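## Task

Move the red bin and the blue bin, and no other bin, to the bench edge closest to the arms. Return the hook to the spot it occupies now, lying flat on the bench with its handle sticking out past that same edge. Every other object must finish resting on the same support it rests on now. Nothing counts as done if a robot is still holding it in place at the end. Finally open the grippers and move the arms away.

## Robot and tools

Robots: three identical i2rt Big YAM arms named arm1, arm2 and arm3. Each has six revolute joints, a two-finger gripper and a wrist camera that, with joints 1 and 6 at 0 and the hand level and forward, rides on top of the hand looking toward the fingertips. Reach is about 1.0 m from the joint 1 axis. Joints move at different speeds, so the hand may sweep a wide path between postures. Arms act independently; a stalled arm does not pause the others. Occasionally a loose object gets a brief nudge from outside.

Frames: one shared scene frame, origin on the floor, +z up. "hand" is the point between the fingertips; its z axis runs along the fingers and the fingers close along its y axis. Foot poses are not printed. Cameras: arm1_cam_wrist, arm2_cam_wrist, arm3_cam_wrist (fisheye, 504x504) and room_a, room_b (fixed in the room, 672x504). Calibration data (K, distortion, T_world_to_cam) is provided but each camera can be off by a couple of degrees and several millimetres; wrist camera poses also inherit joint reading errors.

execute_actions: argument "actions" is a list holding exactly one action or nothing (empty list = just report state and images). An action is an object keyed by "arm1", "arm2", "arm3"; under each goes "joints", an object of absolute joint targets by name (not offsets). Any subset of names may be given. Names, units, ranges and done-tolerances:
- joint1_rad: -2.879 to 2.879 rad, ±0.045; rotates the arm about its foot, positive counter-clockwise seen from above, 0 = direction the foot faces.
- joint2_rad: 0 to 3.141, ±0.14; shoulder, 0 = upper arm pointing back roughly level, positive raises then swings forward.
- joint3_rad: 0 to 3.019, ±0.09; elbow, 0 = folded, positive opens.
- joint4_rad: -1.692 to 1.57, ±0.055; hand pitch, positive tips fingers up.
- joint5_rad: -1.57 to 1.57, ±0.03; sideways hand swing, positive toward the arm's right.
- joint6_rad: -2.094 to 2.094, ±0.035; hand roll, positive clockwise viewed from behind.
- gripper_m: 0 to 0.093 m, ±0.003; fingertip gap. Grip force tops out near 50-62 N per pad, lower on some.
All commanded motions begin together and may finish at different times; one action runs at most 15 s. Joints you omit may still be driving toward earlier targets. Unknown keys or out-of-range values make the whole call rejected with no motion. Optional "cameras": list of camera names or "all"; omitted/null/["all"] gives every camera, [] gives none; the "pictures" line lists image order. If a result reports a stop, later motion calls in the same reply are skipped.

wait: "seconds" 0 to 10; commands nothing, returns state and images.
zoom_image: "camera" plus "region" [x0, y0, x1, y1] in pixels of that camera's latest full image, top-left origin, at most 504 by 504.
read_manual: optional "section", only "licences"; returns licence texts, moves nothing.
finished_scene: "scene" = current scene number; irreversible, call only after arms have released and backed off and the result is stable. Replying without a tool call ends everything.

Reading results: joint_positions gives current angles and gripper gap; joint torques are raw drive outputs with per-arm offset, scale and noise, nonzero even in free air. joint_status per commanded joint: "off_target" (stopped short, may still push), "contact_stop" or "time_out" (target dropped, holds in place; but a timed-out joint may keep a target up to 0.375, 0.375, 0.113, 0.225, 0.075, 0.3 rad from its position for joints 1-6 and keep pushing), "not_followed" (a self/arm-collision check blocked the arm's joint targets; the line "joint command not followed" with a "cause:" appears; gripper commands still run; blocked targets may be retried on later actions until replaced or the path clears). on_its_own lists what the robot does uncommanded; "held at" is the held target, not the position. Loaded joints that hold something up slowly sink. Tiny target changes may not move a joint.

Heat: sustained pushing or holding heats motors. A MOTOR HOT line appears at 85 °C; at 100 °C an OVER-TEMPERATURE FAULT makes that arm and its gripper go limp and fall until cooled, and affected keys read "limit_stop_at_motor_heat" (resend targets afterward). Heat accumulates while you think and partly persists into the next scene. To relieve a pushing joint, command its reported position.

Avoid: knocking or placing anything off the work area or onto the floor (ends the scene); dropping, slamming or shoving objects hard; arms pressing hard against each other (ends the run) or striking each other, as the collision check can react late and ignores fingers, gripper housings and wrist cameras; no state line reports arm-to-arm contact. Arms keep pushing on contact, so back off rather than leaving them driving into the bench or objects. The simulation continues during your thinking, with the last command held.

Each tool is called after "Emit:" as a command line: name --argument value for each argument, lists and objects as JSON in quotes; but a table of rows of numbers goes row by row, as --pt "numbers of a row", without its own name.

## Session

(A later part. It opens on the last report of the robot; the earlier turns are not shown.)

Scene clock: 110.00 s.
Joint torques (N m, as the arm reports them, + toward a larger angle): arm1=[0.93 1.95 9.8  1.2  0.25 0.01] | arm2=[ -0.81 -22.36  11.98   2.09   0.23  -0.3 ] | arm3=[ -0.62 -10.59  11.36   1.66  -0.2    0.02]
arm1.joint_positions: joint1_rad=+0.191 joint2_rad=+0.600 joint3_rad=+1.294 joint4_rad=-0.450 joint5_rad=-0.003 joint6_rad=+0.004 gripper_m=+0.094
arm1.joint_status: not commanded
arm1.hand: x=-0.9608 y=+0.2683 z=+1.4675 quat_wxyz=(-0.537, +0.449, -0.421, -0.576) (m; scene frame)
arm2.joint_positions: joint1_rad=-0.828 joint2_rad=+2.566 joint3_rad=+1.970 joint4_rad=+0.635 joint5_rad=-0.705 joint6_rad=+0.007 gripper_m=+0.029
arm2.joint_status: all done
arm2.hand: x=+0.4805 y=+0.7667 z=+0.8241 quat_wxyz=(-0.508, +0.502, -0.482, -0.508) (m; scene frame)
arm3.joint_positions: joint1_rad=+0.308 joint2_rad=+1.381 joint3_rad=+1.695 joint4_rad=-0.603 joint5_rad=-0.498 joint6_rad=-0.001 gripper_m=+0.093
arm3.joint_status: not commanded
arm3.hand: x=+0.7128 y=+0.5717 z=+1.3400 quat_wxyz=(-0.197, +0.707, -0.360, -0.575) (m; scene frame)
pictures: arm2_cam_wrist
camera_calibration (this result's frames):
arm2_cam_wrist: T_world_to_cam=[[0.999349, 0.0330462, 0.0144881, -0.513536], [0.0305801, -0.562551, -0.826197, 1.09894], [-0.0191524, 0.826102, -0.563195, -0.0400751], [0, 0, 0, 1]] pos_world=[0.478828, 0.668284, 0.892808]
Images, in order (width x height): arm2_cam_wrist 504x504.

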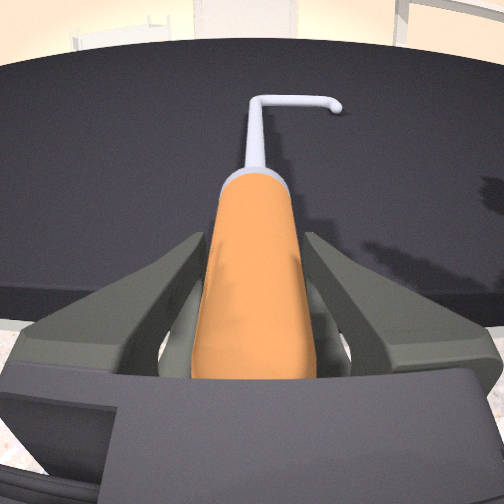

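Emit:
execute_actions --actions '[{"arm2":{"joints":{"joint2_rad":2.575}}}]' --cameras '[]'

Emit:
execute_actions --actions '[{"arm2":{"joints":{"gripper_m":0.093}},"arm3":{"joints":{"joint4_rad":0.6,"joint5_rad":0.685}}}]' --cameras '["arm2_cam_wrist"]'

Emit:
execute_actions --actions '[{"arm2":{"joints":{"joint2_rad":1.9}}}]' --cameras '[]'

Emit:
execute_actions --actions '[{"arm2":{"joints":{"joint1_rad":0.0,"joint2_rad":1.0,"joint3_rad":1.4,"joint4_rad":-0.5,"joint5_rad":0}},"arm3":{"joints":{"joint1_rad":0.5,"joint2_rad":1.9,"joint3_rad":1.9}}}]' --cameras '[]'

Emit:
execute_actions --actions '[{"arm3":{"joints":{"joint1_rad":0.745,"joint2_rad":2.5,"joint4_rad":0.68}}}]' --cameras '["arm3_cam_wrist"]'

Scene clock: 111.03 s.
Joint torques (N m, as the arm reports them, + toward a larger angle): arm1=[0.9  1.96 9.8  1.2  0.25 0.01] | arm2=[ -0.88 -20.7   11.84   1.93   0.17  -0.25] | arm3=[ -0.44 -10.96  11.14   1.58  -0.25  -0.01]
arm1.joint_positions: joint1_rad=+0.191 joint2_rad=+0.600 joint3_rad=+1.294 joint4_rad=-0.450 joint5_rad=-0.003 joint6_rad=+0.004 gripper_m=+0.094
arm1.joint_status: not commanded
arm1.hand: x=-0.9608 y=+0.2683 z=+1.4675 quat_wxyz=(-0.537, +0.449, -0.421, -0.576) (m; scene frame)
arm2.joint_positions: joint1_rad=-0.828 joint2_rad=+2.582 joint3_rad=+1.971 joint4_rad=+0.638 joint5_rad=-0.704 joint6_rad=+0.003 gripper_m=+0.029
arm2.joint_status: all done
arm2.hand: x=+0.4802 y=+0.7660 z=+0.8110 quat_wxyz=(-0.505, +0.503, -0.486, -0.506) (m; scene frame)
arm3.joint_positions: joint1_rad=+0.308 joint2_rad=+1.381 joint3_rad=+1.695 joint4_rad=-0.603 joint5_rad=-0.498 joint6_rad=-0.001 gripper_m=+0.093
arm3.joint_status: not commanded
arm3.hand: x=+0.7128 y=+0.5717 z=+1.3400 quat_wxyz=(-0.197, +0.707, -0.360, -0.575) (m; scene frame)
pictures: none
No camera images: the call's "cameras" was empty. Leave "cameras" out to get every camera's image.

Scene clock: 112.67 s.
Joint torques (N m, as the arm reports them, + toward a larger angle): arm1=[0.93 1.95 9.81 1.2  0.25 0.01] | arm2=[ -0.83 -20.75  11.77   1.92   0.17  -0.25] | arm3=[ 0.06 -9.98 10.27  1.09 -0.25 -0.02]
arm1.joint_positions: joint1_rad=+0.191 joint2_rad=+0.600 joint3_rad=+1.294 joint4_rad=-0.450 joint5_rad=-0.003 joint6_rad=+0.004 gripper_m=+0.094
arm1.joint_status: not commanded
arm1.hand: x=-0.9608 y=+0.2683 z=+1.4675 quat_wxyz=(-0.537, +0.449, -0.421, -0.576) (m; scene frame)
arm2.joint_positions: joint1_rad=-0.828 joint2_rad=+2.582 joint3_rad=+1.972 joint4_rad=+0.638 joint5_rad=-0.704 joint6_rad=+0.003 gripper_m=+0.093
arm2.joint_status: all done
arm2.hand: x=+0.4804 y=+0.7663 z=+0.8120 quat_wxyz=(-0.505, +0.503, -0.486, -0.506) (m; scene frame)
arm3.joint_positions: joint1_rad=+0.308 joint2_rad=+1.381 joint3_rad=+1.695 joint4_rad=+0.590 joint5_rad=+0.682 joint6_rad=-0.001 gripper_m=+0.093
arm3.joint_status: all done
arm3.hand: x=+0.9176 y=+0.5372 z=+1.5687 quat_wxyz=(-0.633, +0.056, -0.440, -0.635) (m; scene frame)
pictures: arm2_cam_wrist
camera_calibration (this result's frames):
arm2_cam_wrist: T_world_to_cam=[[0.999441, 0.0315297, 0.0111019, -0.509399], [0.0270821, -0.569084, -0.821833, 1.09183], [-0.0195942, 0.821675, -0.56962, -0.0377439], [0, 0, 0, 1]] pos_world=[0.478806, 0.668417, 0.881457]
Images, in order (width x height): arm2_cam_wrist 504x504.

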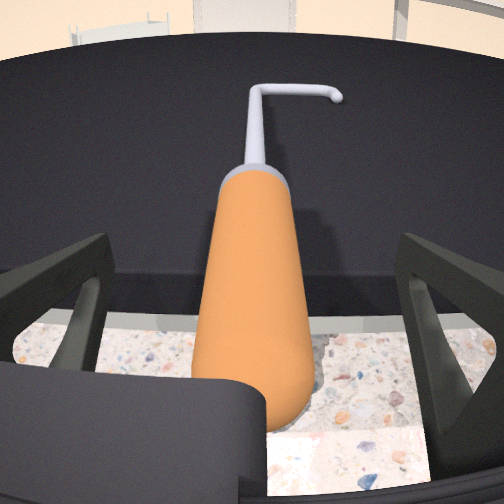

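Scene clock: 114.80 s.
Joint torques (N m, as the arm reports them, + toward a larger angle): arm1=[0.93 1.99 9.8  1.2  0.25 0.01] | arm2=[ -0.88 -16.59  10.28   0.86   0.45  -0.2 ] | arm3=[ 0.14 -9.68 10.03  1.1  -0.29 -0.05]
arm1.joint_positions: joint1_rad=+0.191 joint2_rad=+0.600 joint3_rad=+1.294 joint4_rad=-0.450 joint5_rad=-0.003 joint6_rad=+0.004 gripper_m=+0.094
arm1.joint_status: not commanded
arm1.hand: x=-0.9608 y=+0.2683 z=+1.4675 quat_wxyz=(-0.537, +0.449, -0.421, -0.576) (m; scene frame)
arm2.joint_positions: joint1_rad=-0.828 joint2_rad=+1.915 joint3_rad=+2.002 joint4_rad=+0.650 joint5_rad=-0.703 joint6_rad=+0.003 gripper_m=+0.093
arm2.joint_status: all done
arm2.hand: x=+0.3845 y=+0.6490 z=+1.3854 quat_wxyz=(-0.716, +0.447, -0.209, -0.494) (m; scene frame)
arm3.joint_positions: joint1_rad=+0.308 joint2_rad=+1.381 joint3_rad=+1.695 joint4_rad=+0.590 joint5_rad=+0.682 joint6_rad=-0.001 gripper_m=+0.093
arm3.joint_status: not commanded
arm3.hand: x=+0.9176 y=+0.5372 z=+1.5687 quat_wxyz=(-0.633, +0.056, -0.440, -0.635) (m; scene frame)
pictures: none
No camera images: the call's "cameras" was empty. Leave "cameras" out to get every camera's image.

Scene clock: 116.70 s.
Joint torques (N m, as the arm reports them, + toward a larger angle): arm1=[0.93 1.97 9.8  1.2  0.24 0.01] | arm2=[-0.31 -4.45  9.72  1.52  0.22 -0.21] | arm3=[ -0.82 -20.12  13.24   1.28  -0.24   0.  ]
arm1.joint_positions: joint1_rad=+0.191 joint2_rad=+0.600 joint3_rad=+1.294 joint4_rad=-0.450 joint5_rad=-0.003 joint6_rad=+0.004 gripper_m=+0.094
arm1.joint_status: not commanded
arm1.hand: x=-0.9608 y=+0.2683 z=+1.4675 quat_wxyz=(-0.537, +0.449, -0.421, -0.576) (m; scene frame)
arm2.joint_positions: joint1_rad=-0.004 joint2_rad=+1.009 joint3_rad=+1.391 joint4_rad=-0.497 joint5_rad=-0.005 joint6_rad=+0.000 gripper_m=+0.093
arm2.joint_status: all done
arm2.hand: x=-0.0684 y=+0.4731 z=+1.3512 quat_wxyz=(-0.436, +0.564, -0.489, -0.503) (m; scene frame)
arm3.joint_positions: joint1_rad=+0.510 joint2_rad=+1.910 joint3_rad=+1.869 joint4_rad=+0.593 joint5_rad=+0.684 joint6_rad=-0.001 gripper_m=+0.093
arm3.joint_status: all done
arm3.hand: x=+0.7002 y=+0.7545 z=+1.3271 quat_wxyz=(-0.574, +0.240, -0.492, -0.608) (m; scene frame)
pictures: none
No camera images: the call's "cameras" was empty. Leave "cameras" out to get every camera's image.

Scene clock: 118.33 s.
Joint torques (N m, as the arm reports them, + toward a larger angle): arm1=[0.94 1.96 9.8  1.2  0.25 0.01] | arm2=[-0.22 -4.43  9.81  1.53  0.23 -0.21] | arm3=[  0.6  -24.43  11.71   1.62   0.     0.03]
arm1.joint_positions: joint1_rad=+0.191 joint2_rad=+0.600 joint3_rad=+1.294 joint4_rad=-0.450 joint5_rad=-0.003 joint6_rad=+0.004 gripper_m=+0.094
arm1.joint_status: not commanded
arm1.hand: x=-0.9608 y=+0.2683 z=+1.4675 quat_wxyz=(-0.537, +0.449, -0.421, -0.576) (m; scene frame)
arm2.joint_positions: joint1_rad=-0.004 joint2_rad=+1.009 joint3_rad=+1.391 joint4_rad=-0.497 joint5_rad=-0.005 joint6_rad=+0.000 gripper_m=+0.093
arm2.joint_status: not commanded
arm2.hand: x=-0.0684 y=+0.4731 z=+1.3512 quat_wxyz=(-0.436, +0.564, -0.489, -0.503) (m; scene frame)
arm3.joint_positions: joint1_rad=+0.741 joint2_rad=+2.506 joint3_rad=+1.869 joint4_rad=+0.670 joint5_rad=+0.684 joint6_rad=-0.001 gripper_m=+0.093
arm3.joint_status: all done
arm3.hand: x=+0.4696 y=+0.7610 z=+0.8478 quat_wxyz=(-0.500, +0.493, -0.498, -0.508) (m; scene frame)
pictures: arm3_cam_wrist
camera_calibration (this result's frames):
arm3_cam_wrist: T_world_to_cam=[[0.999452, 0.0303505, -0.0132148, -0.475715], [0.00651732, -0.571807, -0.820362, 1.13261], [-0.0324548, 0.819826, -0.571692, 0.000362776], [0, 0, 0, 1]] pos_world=[0.468085, 0.661775, 0.92307]
Images, in order (width x height): arm3_cam_wrist 504x504.

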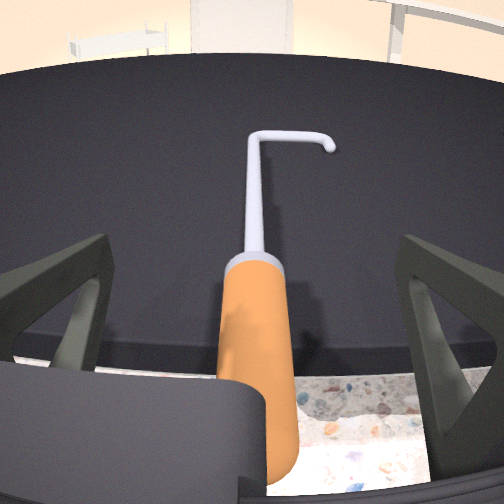

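Emit:
execute_actions --actions '[{"arm3":{"joints":{"joint2_rad":2.605,"joint4_rad":0.72}}}]' --cameras '["arm3_cam_wrist"]'

Scene clock: 120.20 s.
Joint torques (N m, as the arm reports them, + toward a larger angle): arm1=[0.93 1.97 9.81 1.21 0.25 0.01] | arm2=[-0.26 -4.54  9.82  1.54  0.23 -0.21] | arm3=[  0.72 -21.78  11.24   2.12   0.01   0.  ]
arm1.joint_positions: joint1_rad=+0.191 joint2_rad=+0.600 joint3_rad=+1.294 joint4_rad=-0.450 joint5_rad=-0.003 joint6_rad=+0.004 gripper_m=+0.094
arm1.joint_status: not commanded
arm1.hand: x=-0.9608 y=+0.2683 z=+1.4675 quat_wxyz=(-0.537, +0.449, -0.421, -0.576) (m; scene frame)
arm2.joint_positions: joint1_rad=-0.004 joint2_rad=+1.009 joint3_rad=+1.391 joint4_rad=-0.497 joint5_rad=-0.005 joint6_rad=+0.000 gripper_m=+0.093
arm2.joint_status: not commanded
arm2.hand: x=-0.0684 y=+0.4731 z=+1.3512 quat_wxyz=(-0.436, +0.564, -0.489, -0.503) (m; scene frame)
arm3.joint_positions: joint1_rad=+0.741 joint2_rad=+2.563 joint3_rad=+1.872 joint4_rad=+0.710 joint5_rad=+0.684 joint6_rad=-0.001 gripper_m=+0.093
arm3.joint_status: all done
arm3.hand: x=+0.4722 y=+0.7578 z=+0.8084 quat_wxyz=(-0.499, +0.499, -0.499, -0.503) (m; scene frame)
pictures: arm3_cam_wrist
camera_calibration (this result's frames):
arm3_cam_wrist: T_world_to_cam=[[0.999532, 0.0302695, -0.0043608, -0.485799], [0.0140431, -0.580962, -0.813809, 1.09657], [-0.0271671, 0.813368, -0.581115, -0.00946929], [0, 0, 0, 1]] pos_world=[0.469915, 0.659472, 0.884778]
Images, in order (width x height): arm3_cam_wrist 504x504.

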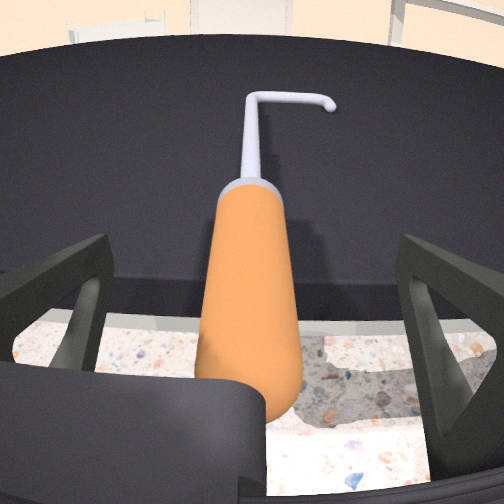

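Emit:
execute_actions --actions '[{"arm3":{"joints":{"joint2_rad":2.645,"joint3_rad":1.925,"joint1_rad":0.738}}}]' --cameras '["arm3_cam_wrist"]'

Scene clock: 121.13 s.
Joint torques (N m, as the arm reports them, + toward a larger angle): arm1=[0.92 1.95 9.8  1.2  0.25 0.01] | arm2=[-0.28 -4.51  9.83  1.54  0.23 -0.21] | arm3=[ -0.42 -21.28  11.51   1.78   0.08   0.01]
arm1.joint_positions: joint1_rad=+0.191 joint2_rad=+0.600 joint3_rad=+1.294 joint4_rad=-0.450 joint5_rad=-0.003 joint6_rad=+0.004 gripper_m=+0.094
arm1.joint_status: not commanded
arm1.hand: x=-0.9608 y=+0.2683 z=+1.4675 quat_wxyz=(-0.537, +0.449, -0.421, -0.576) (m; scene frame)
arm2.joint_positions: joint1_rad=-0.004 joint2_rad=+1.009 joint3_rad=+1.391 joint4_rad=-0.497 joint5_rad=-0.005 joint6_rad=+0.000 gripper_m=+0.093
arm2.joint_status: not commanded
arm2.hand: x=-0.0684 y=+0.4731 z=+1.3512 quat_wxyz=(-0.436, +0.564, -0.489, -0.503) (m; scene frame)
arm3.joint_positions: joint1_rad=+0.741 joint2_rad=+2.592 joint3_rad=+1.891 joint4_rad=+0.710 joint5_rad=+0.684 joint6_rad=-0.001 gripper_m=+0.093
arm3.joint_status: all done
arm3.hand: x=+0.4711 y=+0.7591 z=+0.7934 quat_wxyz=(-0.499, +0.502, -0.499, -0.500) (m; scene frame)
pictures: arm3_cam_wrist
camera_calibration (this result's frames):
arm3_cam_wrist: T_world_to_cam=[[0.999541, 0.0302703, 0.00146471, -0.489455], [0.0189612, -0.586944, -0.809405, 1.08386], [-0.0236412, 0.809061, -0.587249, -0.0127755], [0, 0, 0, 1]] pos_world=[0.468376, 0.661319, 0.870499]
Images, in order (width x height): arm3_cam_wrist 504x504.

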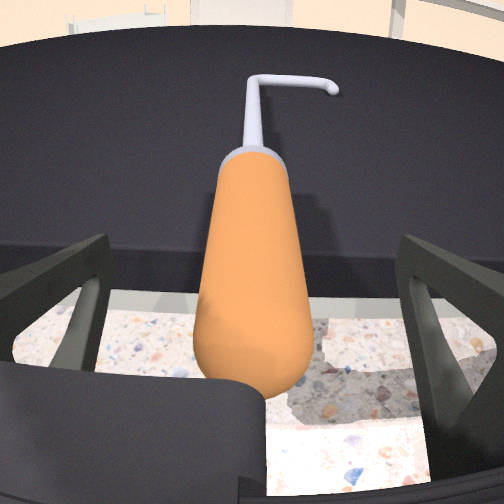

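Emit:
execute_actions --actions '[{"arm3":{"joints":{"gripper_m":0,"joint2_rad":2.6}}}]' --cameras '[]'

Emit:
execute_actions --actions '[{"arm3":{"joints":{"joint6_rad":1.57,"joint4_rad":0.91}}}]' --cameras '["arm3_cam_wrist"]'

Emit:
execute_actions --actions '[{"arm3":{"joints":{"joint2_rad":2.05,"joint3_rad":1.65,"joint4_rad":0.65}}}]' --cameras '["arm3_cam_wrist"]'

Scene clock: 122.17 s.
Joint torques (N m, as the arm reports them, + toward a larger angle): arm1=[0.92 1.97 9.81 1.21 0.24 0.01] | arm2=[-0.32 -4.48  9.83  1.52  0.23 -0.21] | arm3=[  0.21 -23.4   11.66   1.86   0.1    0.04]
arm1.joint_positions: joint1_rad=+0.191 joint2_rad=+0.600 joint3_rad=+1.294 joint4_rad=-0.450 joint5_rad=-0.003 joint6_rad=+0.004 gripper_m=+0.094
arm1.joint_status: not commanded
arm1.hand: x=-0.9608 y=+0.2683 z=+1.4675 quat_wxyz=(-0.537, +0.449, -0.421, -0.576) (m; scene frame)
arm2.joint_positions: joint1_rad=-0.004 joint2_rad=+1.009 joint3_rad=+1.391 joint4_rad=-0.497 joint5_rad=-0.005 joint6_rad=+0.000 gripper_m=+0.093
arm2.joint_status: not commanded
arm2.hand: x=-0.0684 y=+0.4731 z=+1.3512 quat_wxyz=(-0.436, +0.564, -0.489, -0.503) (m; scene frame)
arm3.joint_positions: joint1_rad=+0.741 joint2_rad=+2.592 joint3_rad=+1.891 joint4_rad=+0.710 joint5_rad=+0.683 joint6_rad=-0.002 gripper_m=+0.029
arm3.joint_status: gripper_m off_target (ended at +0.029, target +0.000); the others done
arm3.hand: x=+0.4710 y=+0.7591 z=+0.7935 quat_wxyz=(-0.499, +0.502, -0.499, -0.500) (m; scene frame)
pictures: none
No camera images: the call's "cameras" was empty. Leave "cameras" out to get every camera's image.

Scene clock: 124.33 s.
Joint torques (N m, as the arm reports them, + toward a larger angle): arm1=[0.92 1.95 9.81 1.2  0.24 0.01] | arm2=[-0.28 -4.37  9.81  1.52  0.23 -0.21] | arm3=[  0.   -24.25  11.5    2.66  -0.22   0.2 ]
arm1.joint_positions: joint1_rad=+0.191 joint2_rad=+0.600 joint3_rad=+1.294 joint4_rad=-0.450 joint5_rad=-0.003 joint6_rad=+0.004 gripper_m=+0.094
arm1.joint_status: not commanded
arm1.hand: x=-0.9608 y=+0.2683 z=+1.4675 quat_wxyz=(-0.537, +0.449, -0.421, -0.576) (m; scene frame)
arm2.joint_positions: joint1_rad=-0.004 joint2_rad=+1.009 joint3_rad=+1.391 joint4_rad=-0.497 joint5_rad=-0.005 joint6_rad=+0.000 gripper_m=+0.093
arm2.joint_status: not commanded
arm2.hand: x=-0.0684 y=+0.4731 z=+1.3512 quat_wxyz=(-0.436, +0.564, -0.489, -0.503) (m; scene frame)
arm3.joint_positions: joint1_rad=+0.741 joint2_rad=+2.592 joint3_rad=+1.891 joint4_rad=+0.881 joint5_rad=+0.688 joint6_rad=+1.547 gripper_m=+0.029
arm3.joint_status: all done
arm3.hand: x=+0.4738 y=+0.7569 z=+0.8287 quat_wxyz=(+0.029, -0.031, -0.659, -0.751) (m; scene frame)
pictures: arm3_cam_wrist
camera_calibration (this result's frames):
arm3_cam_wrist: T_world_to_cam=[[-0.0841087, 0.155672, -0.984222, 0.743187], [-0.813776, -0.580751, -0.0223128, 0.848607], [-0.575061, 0.799059, 0.175528, -0.353505], [0, 0, 0, 1]] pos_world=[0.549797, 0.659607, 0.812446]
Images, in order (width x height): arm3_cam_wrist 504x504.

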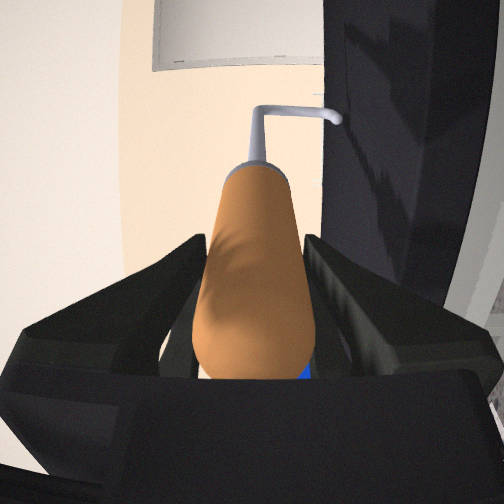

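Scene clock: 125.87 s.
Joint torques (N m, as the arm reports them, + toward a larger angle): arm1=[0.91 1.93 9.8  1.21 0.25 0.01] | arm2=[-0.31 -4.37  9.82  1.52  0.22 -0.2 ] | arm3=[  0.4  -21.09  12.78   2.37  -0.2    0.02]
arm1.joint_positions: joint1_rad=+0.191 joint2_rad=+0.600 joint3_rad=+1.294 joint4_rad=-0.450 joint5_rad=-0.003 joint6_rad=+0.004 gripper_m=+0.094
arm1.joint_status: not commanded
arm1.hand: x=-0.9608 y=+0.2683 z=+1.4675 quat_wxyz=(-0.537, +0.449, -0.421, -0.576) (m; scene frame)
arm2.joint_positions: joint1_rad=-0.004 joint2_rad=+1.009 joint3_rad=+1.391 joint4_rad=-0.497 joint5_rad=-0.005 joint6_rad=+0.000 gripper_m=+0.093
arm2.joint_status: not commanded
arm2.hand: x=-0.0684 y=+0.4731 z=+1.3512 quat_wxyz=(-0.436, +0.564, -0.489, -0.503) (m; scene frame)
arm3.joint_positions: joint1_rad=+0.741 joint2_rad=+2.059 joint3_rad=+1.617 joint4_rad=+0.623 joint5_rad=+0.687 joint6_rad=+1.570 gripper_m=+0.029
arm3.joint_status: all done
arm3.hand: x=+0.5152 y=+0.7075 z=+1.0751 quat_wxyz=(+0.038, -0.038, -0.659, -0.751) (m; scene frame)
pictures: arm3_cam_wrist
camera_calibration (this result's frames):
arm3_cam_wrist: T_world_to_cam=[[-0.106656, 0.155944, -0.981991, 1.00592], [-0.811946, -0.583715, -0.00450948, 0.841182], [-0.573906, 0.796843, 0.188875, -0.346785], [0, 0, 0, 1]] pos_world=[0.59126, 0.610476, 1.0571]
Images, in order (width x height): arm3_cam_wrist 504x504.

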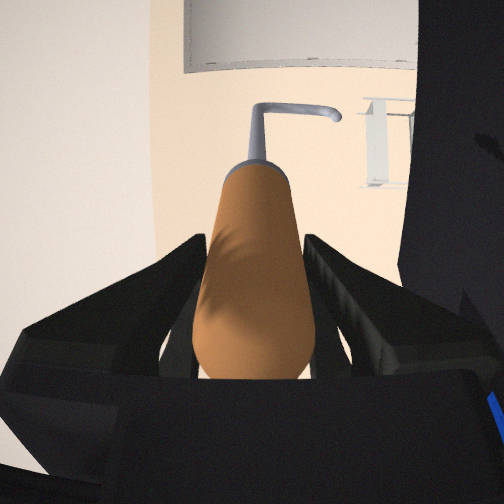

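Swing in stages.

Emit:
execute_actions --actions '[{"arm3":{"joints":{"joint1_rad":0.13,"joint5_rad":0.08,"joint4_rad":0.8}}}]' --cameras '["arm3_cam_wrist"]'

Emit:
execute_actions --actions '[{"arm3":{"joints":{"joint1_rad":-0.485,"joint5_rad":-0.527,"joint4_rad":1.0}}}]' --cameras '["arm3_cam_wrist"]'

Emit:
execute_actions --actions '[{"arm3":{"joints":{"joint2_rad":2.42,"joint4_rad":1.06,"joint3_rad":1.64}}}]' --cameras '["arm3_cam_wrist"]'

Scene clock: 128.37 s.
Joint torques (N m, as the arm reports them, + toward a larger angle): arm1=[0.92 1.96 9.81 1.21 0.24 0.01] | arm2=[-0.35 -4.44  9.84  1.56  0.22 -0.21] | arm3=[ -0.14 -21.7   12.74   3.16  -0.06  -0.03]
arm1.joint_positions: joint1_rad=+0.191 joint2_rad=+0.600 joint3_rad=+1.294 joint4_rad=-0.450 joint5_rad=-0.003 joint6_rad=+0.004 gripper_m=+0.094
arm1.joint_status: not commanded
arm1.hand: x=-0.9608 y=+0.2683 z=+1.4675 quat_wxyz=(-0.537, +0.449, -0.421, -0.576) (m; scene frame)
arm2.joint_positions: joint1_rad=-0.004 joint2_rad=+1.009 joint3_rad=+1.391 joint4_rad=-0.497 joint5_rad=-0.005 joint6_rad=+0.000 gripper_m=+0.093
arm2.joint_status: not commanded
arm2.hand: x=-0.0684 y=+0.4731 z=+1.3512 quat_wxyz=(-0.436, +0.564, -0.489, -0.503) (m; scene frame)
arm3.joint_positions: joint1_rad=+0.134 joint2_rad=+2.059 joint3_rad=+1.617 joint4_rad=+0.750 joint5_rad=+0.080 joint6_rad=+1.570 gripper_m=+0.029
arm3.joint_status: all done
arm3.hand: x=+0.8903 y=+0.8504 z=+1.1132 quat_wxyz=(+0.006, -0.006, -0.595, -0.804) (m; scene frame)
pictures: arm3_cam_wrist
camera_calibration (this result's frames):
arm3_cam_wrist: T_world_to_cam=[[-0.0173071, 0.318129, -0.94789, 0.805568], [-0.812054, -0.557566, -0.172302, 1.39394], [-0.583325, 0.766756, 0.267987, -0.306747], [0, 0, 0, 1]] pos_world=[0.966963, 0.756139, 1.08597]
Images, in order (width x height): arm3_cam_wrist 504x504.

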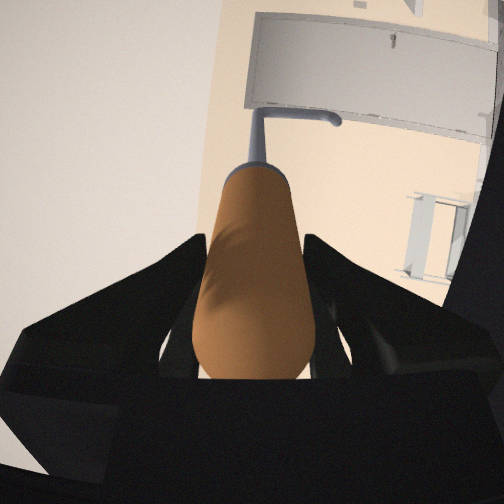

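Scene clock: 130.40 s.
Joint torques (N m, as the arm reports them, + toward a larger angle): arm1=[0.9  1.94 9.81 1.2  0.25 0.01] | arm2=[-0.26 -4.4   9.82  1.52  0.23 -0.21] | arm3=[ -0.38 -21.31  12.75   2.68   0.52   0.  ]
arm1.joint_positions: joint1_rad=+0.191 joint2_rad=+0.600 joint3_rad=+1.294 joint4_rad=-0.450 joint5_rad=-0.003 joint6_rad=+0.004 gripper_m=+0.094
arm1.joint_status: not commanded
arm1.hand: x=-0.9608 y=+0.2683 z=+1.4675 quat_wxyz=(-0.537, +0.449, -0.421, -0.576) (m; scene frame)
arm2.joint_positions: joint1_rad=-0.004 joint2_rad=+1.009 joint3_rad=+1.391 joint4_rad=-0.497 joint5_rad=-0.005 joint6_rad=+0.000 gripper_m=+0.093
arm2.joint_status: not commanded
arm2.hand: x=-0.0684 y=+0.4731 z=+1.3512 quat_wxyz=(-0.436, +0.564, -0.489, -0.503) (m; scene frame)
arm3.joint_positions: joint1_rad=-0.479 joint2_rad=+2.060 joint3_rad=+1.617 joint4_rad=+0.958 joint5_rad=-0.536 joint6_rad=+1.570 gripper_m=+0.029
arm3.joint_status: all done
arm3.hand: x=+1.2733 y=+0.7451 z=+1.1513 quat_wxyz=(-0.093, +0.096, -0.532, -0.836) (m; scene frame)
pictures: arm3_cam_wrist
camera_calibration (this result's frames):
arm3_cam_wrist: T_world_to_cam=[[0.255065, 0.440229, -0.860895, 0.343887], [-0.741747, -0.482075, -0.466278, 1.84547], [-0.620285, 0.757498, 0.203578, 0.11534], [0, 0, 0, 1]] pos_world=[1.3527, 0.650896, 1.13307]
Images, in order (width x height): arm3_cam_wrist 504x504.

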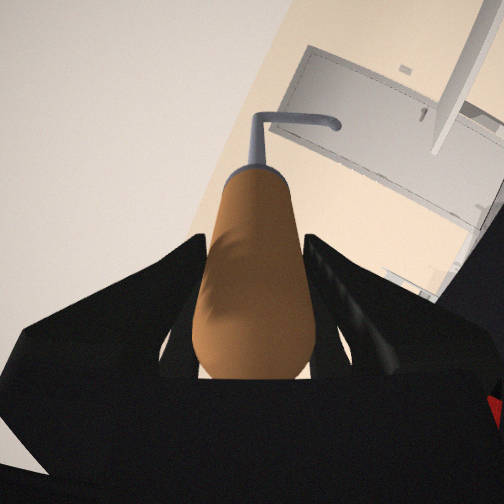

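Scene clock: 131.83 s.
Joint torques (N m, as the arm reports them, + toward a larger angle): arm1=[0.94 1.96 9.79 1.2  0.25 0.01] | arm2=[-0.28 -4.44  9.83  1.53  0.22 -0.21] | arm3=[  0.26 -25.76  11.1    2.22   0.17  -0.06]
arm1.joint_positions: joint1_rad=+0.191 joint2_rad=+0.600 joint3_rad=+1.294 joint4_rad=-0.450 joint5_rad=-0.003 joint6_rad=+0.004 gripper_m=+0.094
arm1.joint_status: not commanded
arm1.hand: x=-0.9608 y=+0.2683 z=+1.4675 quat_wxyz=(-0.537, +0.449, -0.421, -0.576) (m; scene frame)
arm2.joint_positions: joint1_rad=-0.004 joint2_rad=+1.009 joint3_rad=+1.391 joint4_rad=-0.497 joint5_rad=-0.005 joint6_rad=+0.000 gripper_m=+0.093
arm2.joint_status: not commanded
arm2.hand: x=-0.0684 y=+0.4731 z=+1.3512 quat_wxyz=(-0.436, +0.564, -0.489, -0.503) (m; scene frame)
arm3.joint_positions: joint1_rad=-0.480 joint2_rad=+2.470 joint3_rad=+1.598 joint4_rad=+1.038 joint5_rad=-0.530 joint6_rad=+1.572 gripper_m=+0.029
arm3.joint_status: all done
arm3.hand: x=+1.2903 y=+0.7653 z=+0.8296 quat_wxyz=(-0.032, +0.031, -0.658, -0.752) (m; scene frame)
pictures: arm3_cam_wrist
camera_calibration (this result's frames):
arm3_cam_wrist: T_world_to_cam=[[0.0885763, 0.159338, -0.983242, 0.585011], [-0.804196, -0.571008, -0.164981, 1.61653], [-0.587727, 0.805333, 0.0775612, 0.201922], [0, 0, 0, 1]] pos_world=[1.36686, 0.667224, 0.826243]
Images, in order (width x height): arm3_cam_wrist 504x504.

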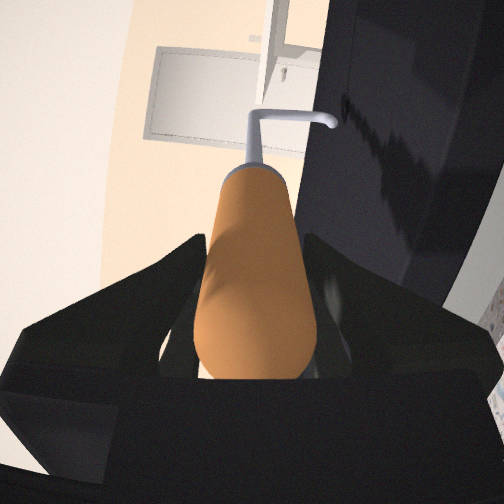

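Emit:
execute_actions --actions '[{"arm3":{"joints":{"joint6_rad":0.65,"joint4_rad":0.98,"joint2_rad":2.46,"joint1_rad":-0.497,"joint3_rad":1.61}}}]' --cameras '[]'

Emit:
execute_actions --actions '[{"arm3":{"joints":{"joint6_rad":-0.01,"joint4_rad":0.89}}}]' --cameras '["arm3_cam_wrist"]'

Scene clock: 133.90 s.
Joint torques (N m, as the arm reports them, + toward a larger angle): arm1=[0.91 1.98 9.8  1.2  0.25 0.01] | arm2=[-0.26 -4.32  9.83  1.54  0.23 -0.21] | arm3=[ -0.15 -23.23   8.49   1.26   0.48   0.03]
arm1.joint_positions: joint1_rad=+0.191 joint2_rad=+0.600 joint3_rad=+1.294 joint4_rad=-0.450 joint5_rad=-0.003 joint6_rad=+0.004 gripper_m=+0.094
arm1.joint_status: not commanded
arm1.hand: x=-0.9608 y=+0.2683 z=+1.4675 quat_wxyz=(-0.537, +0.449, -0.421, -0.576) (m; scene frame)
arm2.joint_positions: joint1_rad=-0.004 joint2_rad=+1.009 joint3_rad=+1.391 joint4_rad=-0.497 joint5_rad=-0.005 joint6_rad=+0.000 gripper_m=+0.093
arm2.joint_status: not commanded
arm2.hand: x=-0.0684 y=+0.4731 z=+1.3512 quat_wxyz=(-0.436, +0.564, -0.489, -0.503) (m; scene frame)
arm3.joint_positions: joint1_rad=-0.482 joint2_rad=+2.464 joint3_rad=+1.598 joint4_rad=+0.987 joint5_rad=-0.537 joint6_rad=+0.655 gripper_m=+0.029
arm3.joint_status: all done
arm3.hand: x=+1.2923 y=+0.7661 z=+0.8233 quat_wxyz=(-0.348, +0.319, -0.592, -0.653) (m; scene frame)
pictures: none
No camera images: the call's "cameras" was empty. Leave "cameras" out to get every camera's image.

Scene clock: 135.40 s.
Joint torques (N m, as the arm reports them, + toward a larger angle): arm1=[0.91 1.98 9.8  1.2  0.25 0.01] | arm2=[-0.26 -4.43  9.83  1.53  0.23 -0.21] | arm3=[ -0.19 -22.81   8.73   1.58   0.43  -0.01]
arm1.joint_positions: joint1_rad=+0.191 joint2_rad=+0.600 joint3_rad=+1.294 joint4_rad=-0.450 joint5_rad=-0.003 joint6_rad=+0.004 gripper_m=+0.094
arm1.joint_status: not commanded
arm1.hand: x=-0.9608 y=+0.2683 z=+1.4675 quat_wxyz=(-0.537, +0.449, -0.421, -0.576) (m; scene frame)
arm2.joint_positions: joint1_rad=-0.004 joint2_rad=+1.009 joint3_rad=+1.391 joint4_rad=-0.497 joint5_rad=-0.005 joint6_rad=+0.000 gripper_m=+0.093
arm2.joint_status: not commanded
arm2.hand: x=-0.0684 y=+0.4731 z=+1.3512 quat_wxyz=(-0.436, +0.564, -0.489, -0.503) (m; scene frame)
arm3.joint_positions: joint1_rad=-0.482 joint2_rad=+2.464 joint3_rad=+1.598 joint4_rad=+0.890 joint5_rad=-0.536 joint6_rad=+0.002 gripper_m=+0.029
arm3.joint_status: all done
arm3.hand: x=+1.2932 y=+0.7673 z=+0.8017 quat_wxyz=(-0.507, +0.501, -0.493, -0.499) (m; scene frame)
pictures: arm3_cam_wrist
camera_calibration (this result's frames):
arm3_cam_wrist: T_world_to_cam=[[0.999519, 0.0264979, 0.0160946, -1.3203], [0.0284248, -0.575987, -0.816964, 1.06517], [-0.0123775, 0.817029, -0.576464, -0.0244339], [0, 0, 0, 1]] pos_world=[1.28908, 0.668472, 0.877369]
Images, in order (width x height): arm3_cam_wrist 504x504.

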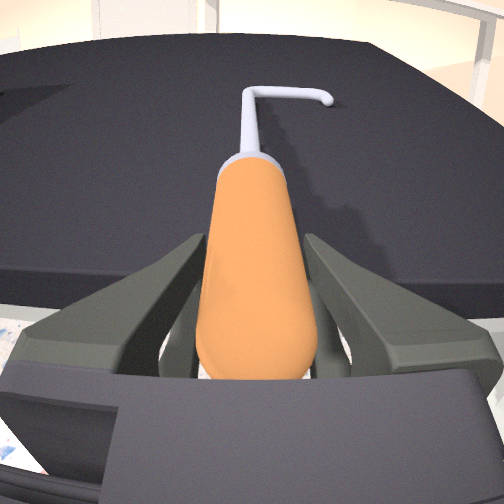

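Emit:
execute_actions --actions '[{"arm3":{"joints":{"joint3_rad":1.565,"joint1_rad":-0.51,"joint5_rad":-0.52,"joint4_rad":0.905}}}]' --cameras '[]'

Emit:
execute_actions --actions '[{"arm3":{"joints":{"gripper_m":0.093}}}]' --cameras '["arm3_cam_wrist"]'

Emit:
execute_actions --actions '[{"arm3":{"joints":{"joint2_rad":1.5}},"arm2":{"joints":{"joint1_rad":-0.6,"joint2_rad":1.3,"joint4_rad":-0.5}}}]'

Scene clock: 136.37 s.
Joint torques (N m, as the arm reports them, + toward a larger angle): arm1=[0.94 1.97 9.81 1.21 0.25 0.01] | arm2=[-0.3  -4.42  9.8   1.51  0.22 -0.21] | arm3=[ -1.24 -22.74   6.95   1.64   0.23   0.02]
arm1.joint_positions: joint1_rad=+0.191 joint2_rad=+0.600 joint3_rad=+1.294 joint4_rad=-0.450 joint5_rad=-0.003 joint6_rad=+0.004 gripper_m=+0.094
arm1.joint_status: not commanded
arm1.hand: x=-0.9608 y=+0.2683 z=+1.4675 quat_wxyz=(-0.537, +0.449, -0.421, -0.576) (m; scene frame)
arm2.joint_positions: joint1_rad=-0.004 joint2_rad=+1.009 joint3_rad=+1.391 joint4_rad=-0.497 joint5_rad=-0.005 joint6_rad=+0.000 gripper_m=+0.093
arm2.joint_status: not commanded
arm2.hand: x=-0.0684 y=+0.4731 z=+1.3512 quat_wxyz=(-0.436, +0.564, -0.489, -0.503) (m; scene frame)
arm3.joint_positions: joint1_rad=-0.490 joint2_rad=+2.464 joint3_rad=+1.571 joint4_rad=+0.901 joint5_rad=-0.527 joint6_rad=-0.002 gripper_m=+0.029
arm3.joint_status: all done
arm3.hand: x=+1.2970 y=+0.7576 z=+0.7917 quat_wxyz=(-0.507, +0.499, -0.502, -0.492) (m; scene frame)
pictures: none
No camera images: the call's "cameras" was empty. Leave "cameras" out to get every camera's image.

Scene clock: 137.13 s.
Joint torques (N m, as the arm reports them, + toward a larger angle): arm1=[0.9  1.96 9.8  1.21 0.25 0.01] | arm2=[-0.28 -4.4   9.83  1.51  0.23 -0.21] | arm3=[ -0.87 -22.84   7.12   1.7    0.14   0.06]
arm1.joint_positions: joint1_rad=+0.191 joint2_rad=+0.600 joint3_rad=+1.294 joint4_rad=-0.450 joint5_rad=-0.003 joint6_rad=+0.004 gripper_m=+0.094
arm1.joint_status: not commanded
arm1.hand: x=-0.9608 y=+0.2683 z=+1.4675 quat_wxyz=(-0.537, +0.449, -0.421, -0.576) (m; scene frame)
arm2.joint_positions: joint1_rad=-0.004 joint2_rad=+1.009 joint3_rad=+1.391 joint4_rad=-0.497 joint5_rad=-0.005 joint6_rad=+0.000 gripper_m=+0.093
arm2.joint_status: not commanded
arm2.hand: x=-0.0684 y=+0.4731 z=+1.3512 quat_wxyz=(-0.436, +0.564, -0.489, -0.503) (m; scene frame)
arm3.joint_positions: joint1_rad=-0.501 joint2_rad=+2.464 joint3_rad=+1.568 joint4_rad=+0.901 joint5_rad=-0.523 joint6_rad=-0.002 gripper_m=+0.093
arm3.joint_status: all done
arm3.hand: x=+1.3052 y=+0.7531 z=+0.7905 quat_wxyz=(-0.509, +0.496, -0.507, -0.488) (m; scene frame)
pictures: arm3_cam_wrist
camera_calibration (this result's frames):
arm3_cam_wrist: T_world_to_cam=[[0.999927, -0.00590761, 0.0105565, -1.30341], [0.00504717, -0.589329, -0.807877, 1.08089], [0.0109939, 0.807871, -0.589256, -0.03261], [0, 0, 0, 1]] pos_world=[1.29822, 0.655647, 0.867772]
Images, in order (width x height): arm3_cam_wrist 504x504.

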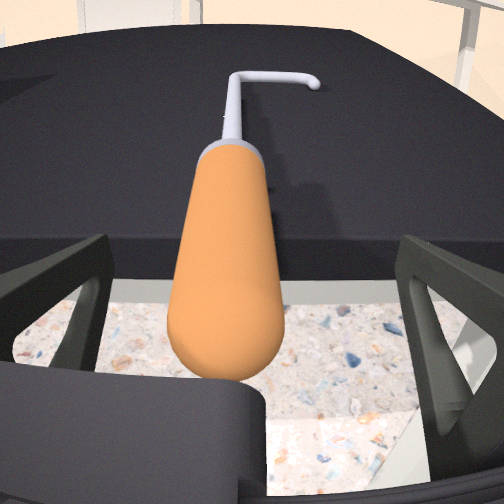

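Scene clock: 139.10 s.
Joint torques (N m, as the arm reports them, + toward a larger angle): arm1=[0.94 1.95 9.81 1.21 0.25 0.01] | arm2=[-0.32 -8.   11.58  1.68  0.07 -0.2 ] | arm3=[ -0.77 -11.32  10.42   0.56   0.33   0.05]
arm1.joint_positions: joint1_rad=+0.191 joint2_rad=+0.600 joint3_rad=+1.294 joint4_rad=-0.450 joint5_rad=-0.003 joint6_rad=+0.004 gripper_m=+0.094
arm1.joint_status: not commanded
arm1.hand: x=-0.9608 y=+0.2683 z=+1.4675 quat_wxyz=(-0.537, +0.449, -0.421, -0.576) (m; scene frame)
arm2.joint_positions: joint1_rad=-0.605 joint2_rad=+1.297 joint3_rad=+1.375 joint4_rad=-0.503 joint5_rad=-0.001 joint6_rad=+0.000 gripper_m=+0.093
arm2.joint_status: all done
arm2.hand: x=+0.2611 y=+0.5291 z=+1.1922 quat_wxyz=(-0.461, +0.442, -0.714, -0.286) (m; scene frame)
arm3.joint_positions: joint1_rad=-0.501 joint2_rad=+1.485 joint3_rad=+1.560 joint4_rad=+0.909 joint5_rad=-0.521 joint6_rad=-0.002 gripper_m=+0.093
arm3.joint_status: all done
arm3.hand: x=+1.1644 y=+0.5389 z=+1.5021 quat_wxyz=(-0.771, +0.356, -0.124, -0.512) (m; scene frame)
pictures: arm1_cam_wrist, arm2_cam_wrist, arm3_cam_wrist, room_a, room_b
camera_calibration (this result's frames):
arm1_cam_wrist: T_world_to_cam=[[0.997719, 0.0655916, -0.0159474, 0.965061], [0.00913482, -0.365271, -0.930856, 1.47745], [-0.0668815, 0.928587, -0.365037, 0.346968], [0, 0, 0, 1]] pos_world=[-0.95315, 0.154181, 1.51734]
arm2_cam_wrist: T_world_to_cam=[[0.899593, -0.436581, -0.0113966, 0.0136464], [-0.384286, -0.778899, -0.495622, 1.10475], [0.207503, 0.450238, -0.868463, 0.862963], [0, 0, 0, 1]] pos_world=[0.233197, 0.477909, 1.29715]
arm3_cam_wrist: T_world_to_cam=[[0.874079, -0.202664, 0.441491, -1.56616], [0.475405, 0.170001, -0.863186, 0.656432], [0.0998823, 0.964379, 0.244942, -0.879583], [0, 0, 0, 1]] pos_world=[1.14473, 0.419254, 1.47352]
Images, in order (width x height): arm1_cam_wrist 504x504, arm2_cam_wrist 504x504, arm3_cam_wrist 504x504, room_a 672x504, room_b 672x504.

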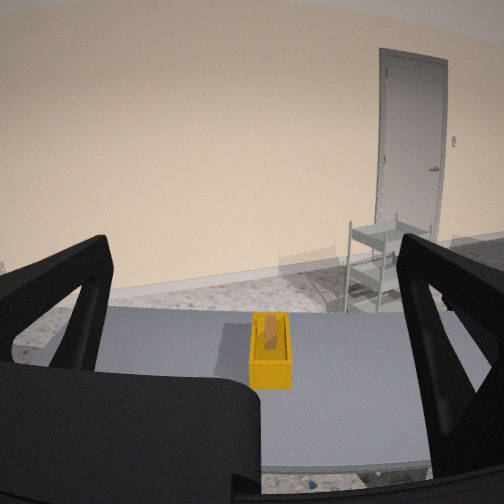

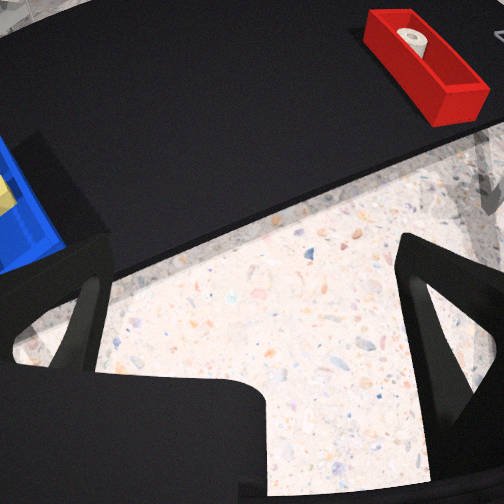

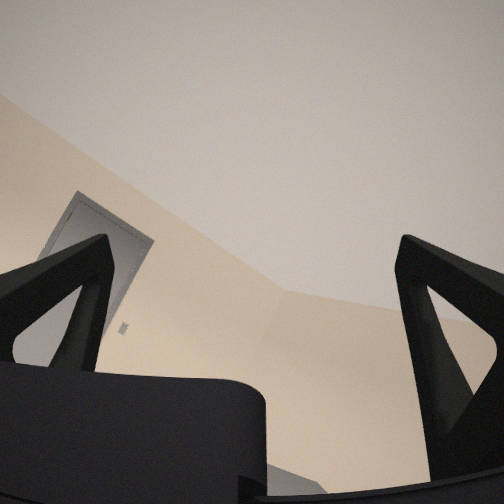

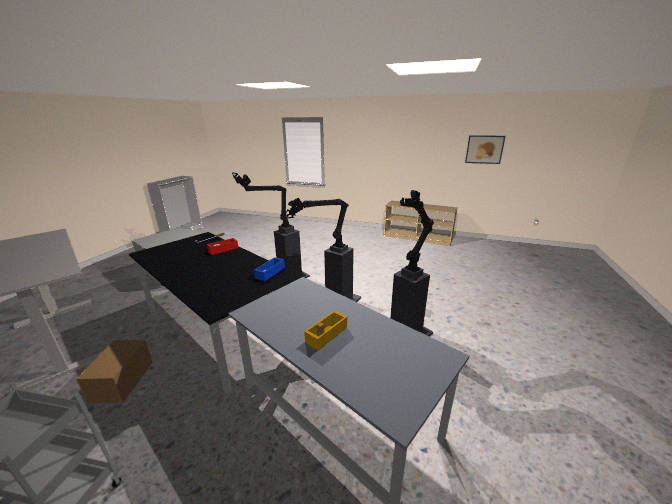

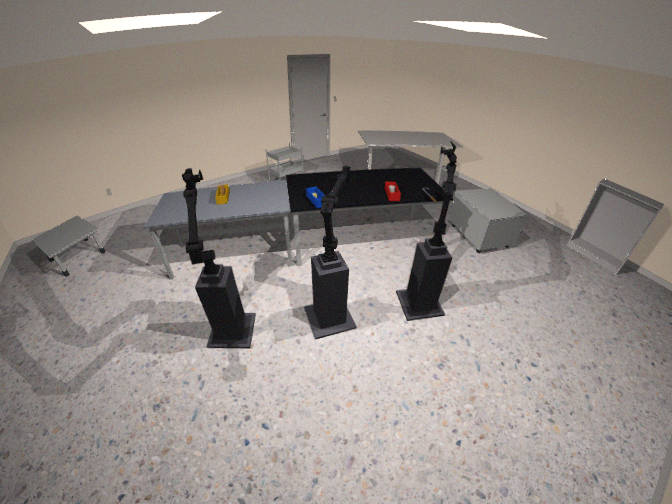

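Emit:
finished_scene --scene 1

The scene is finished: the task was done.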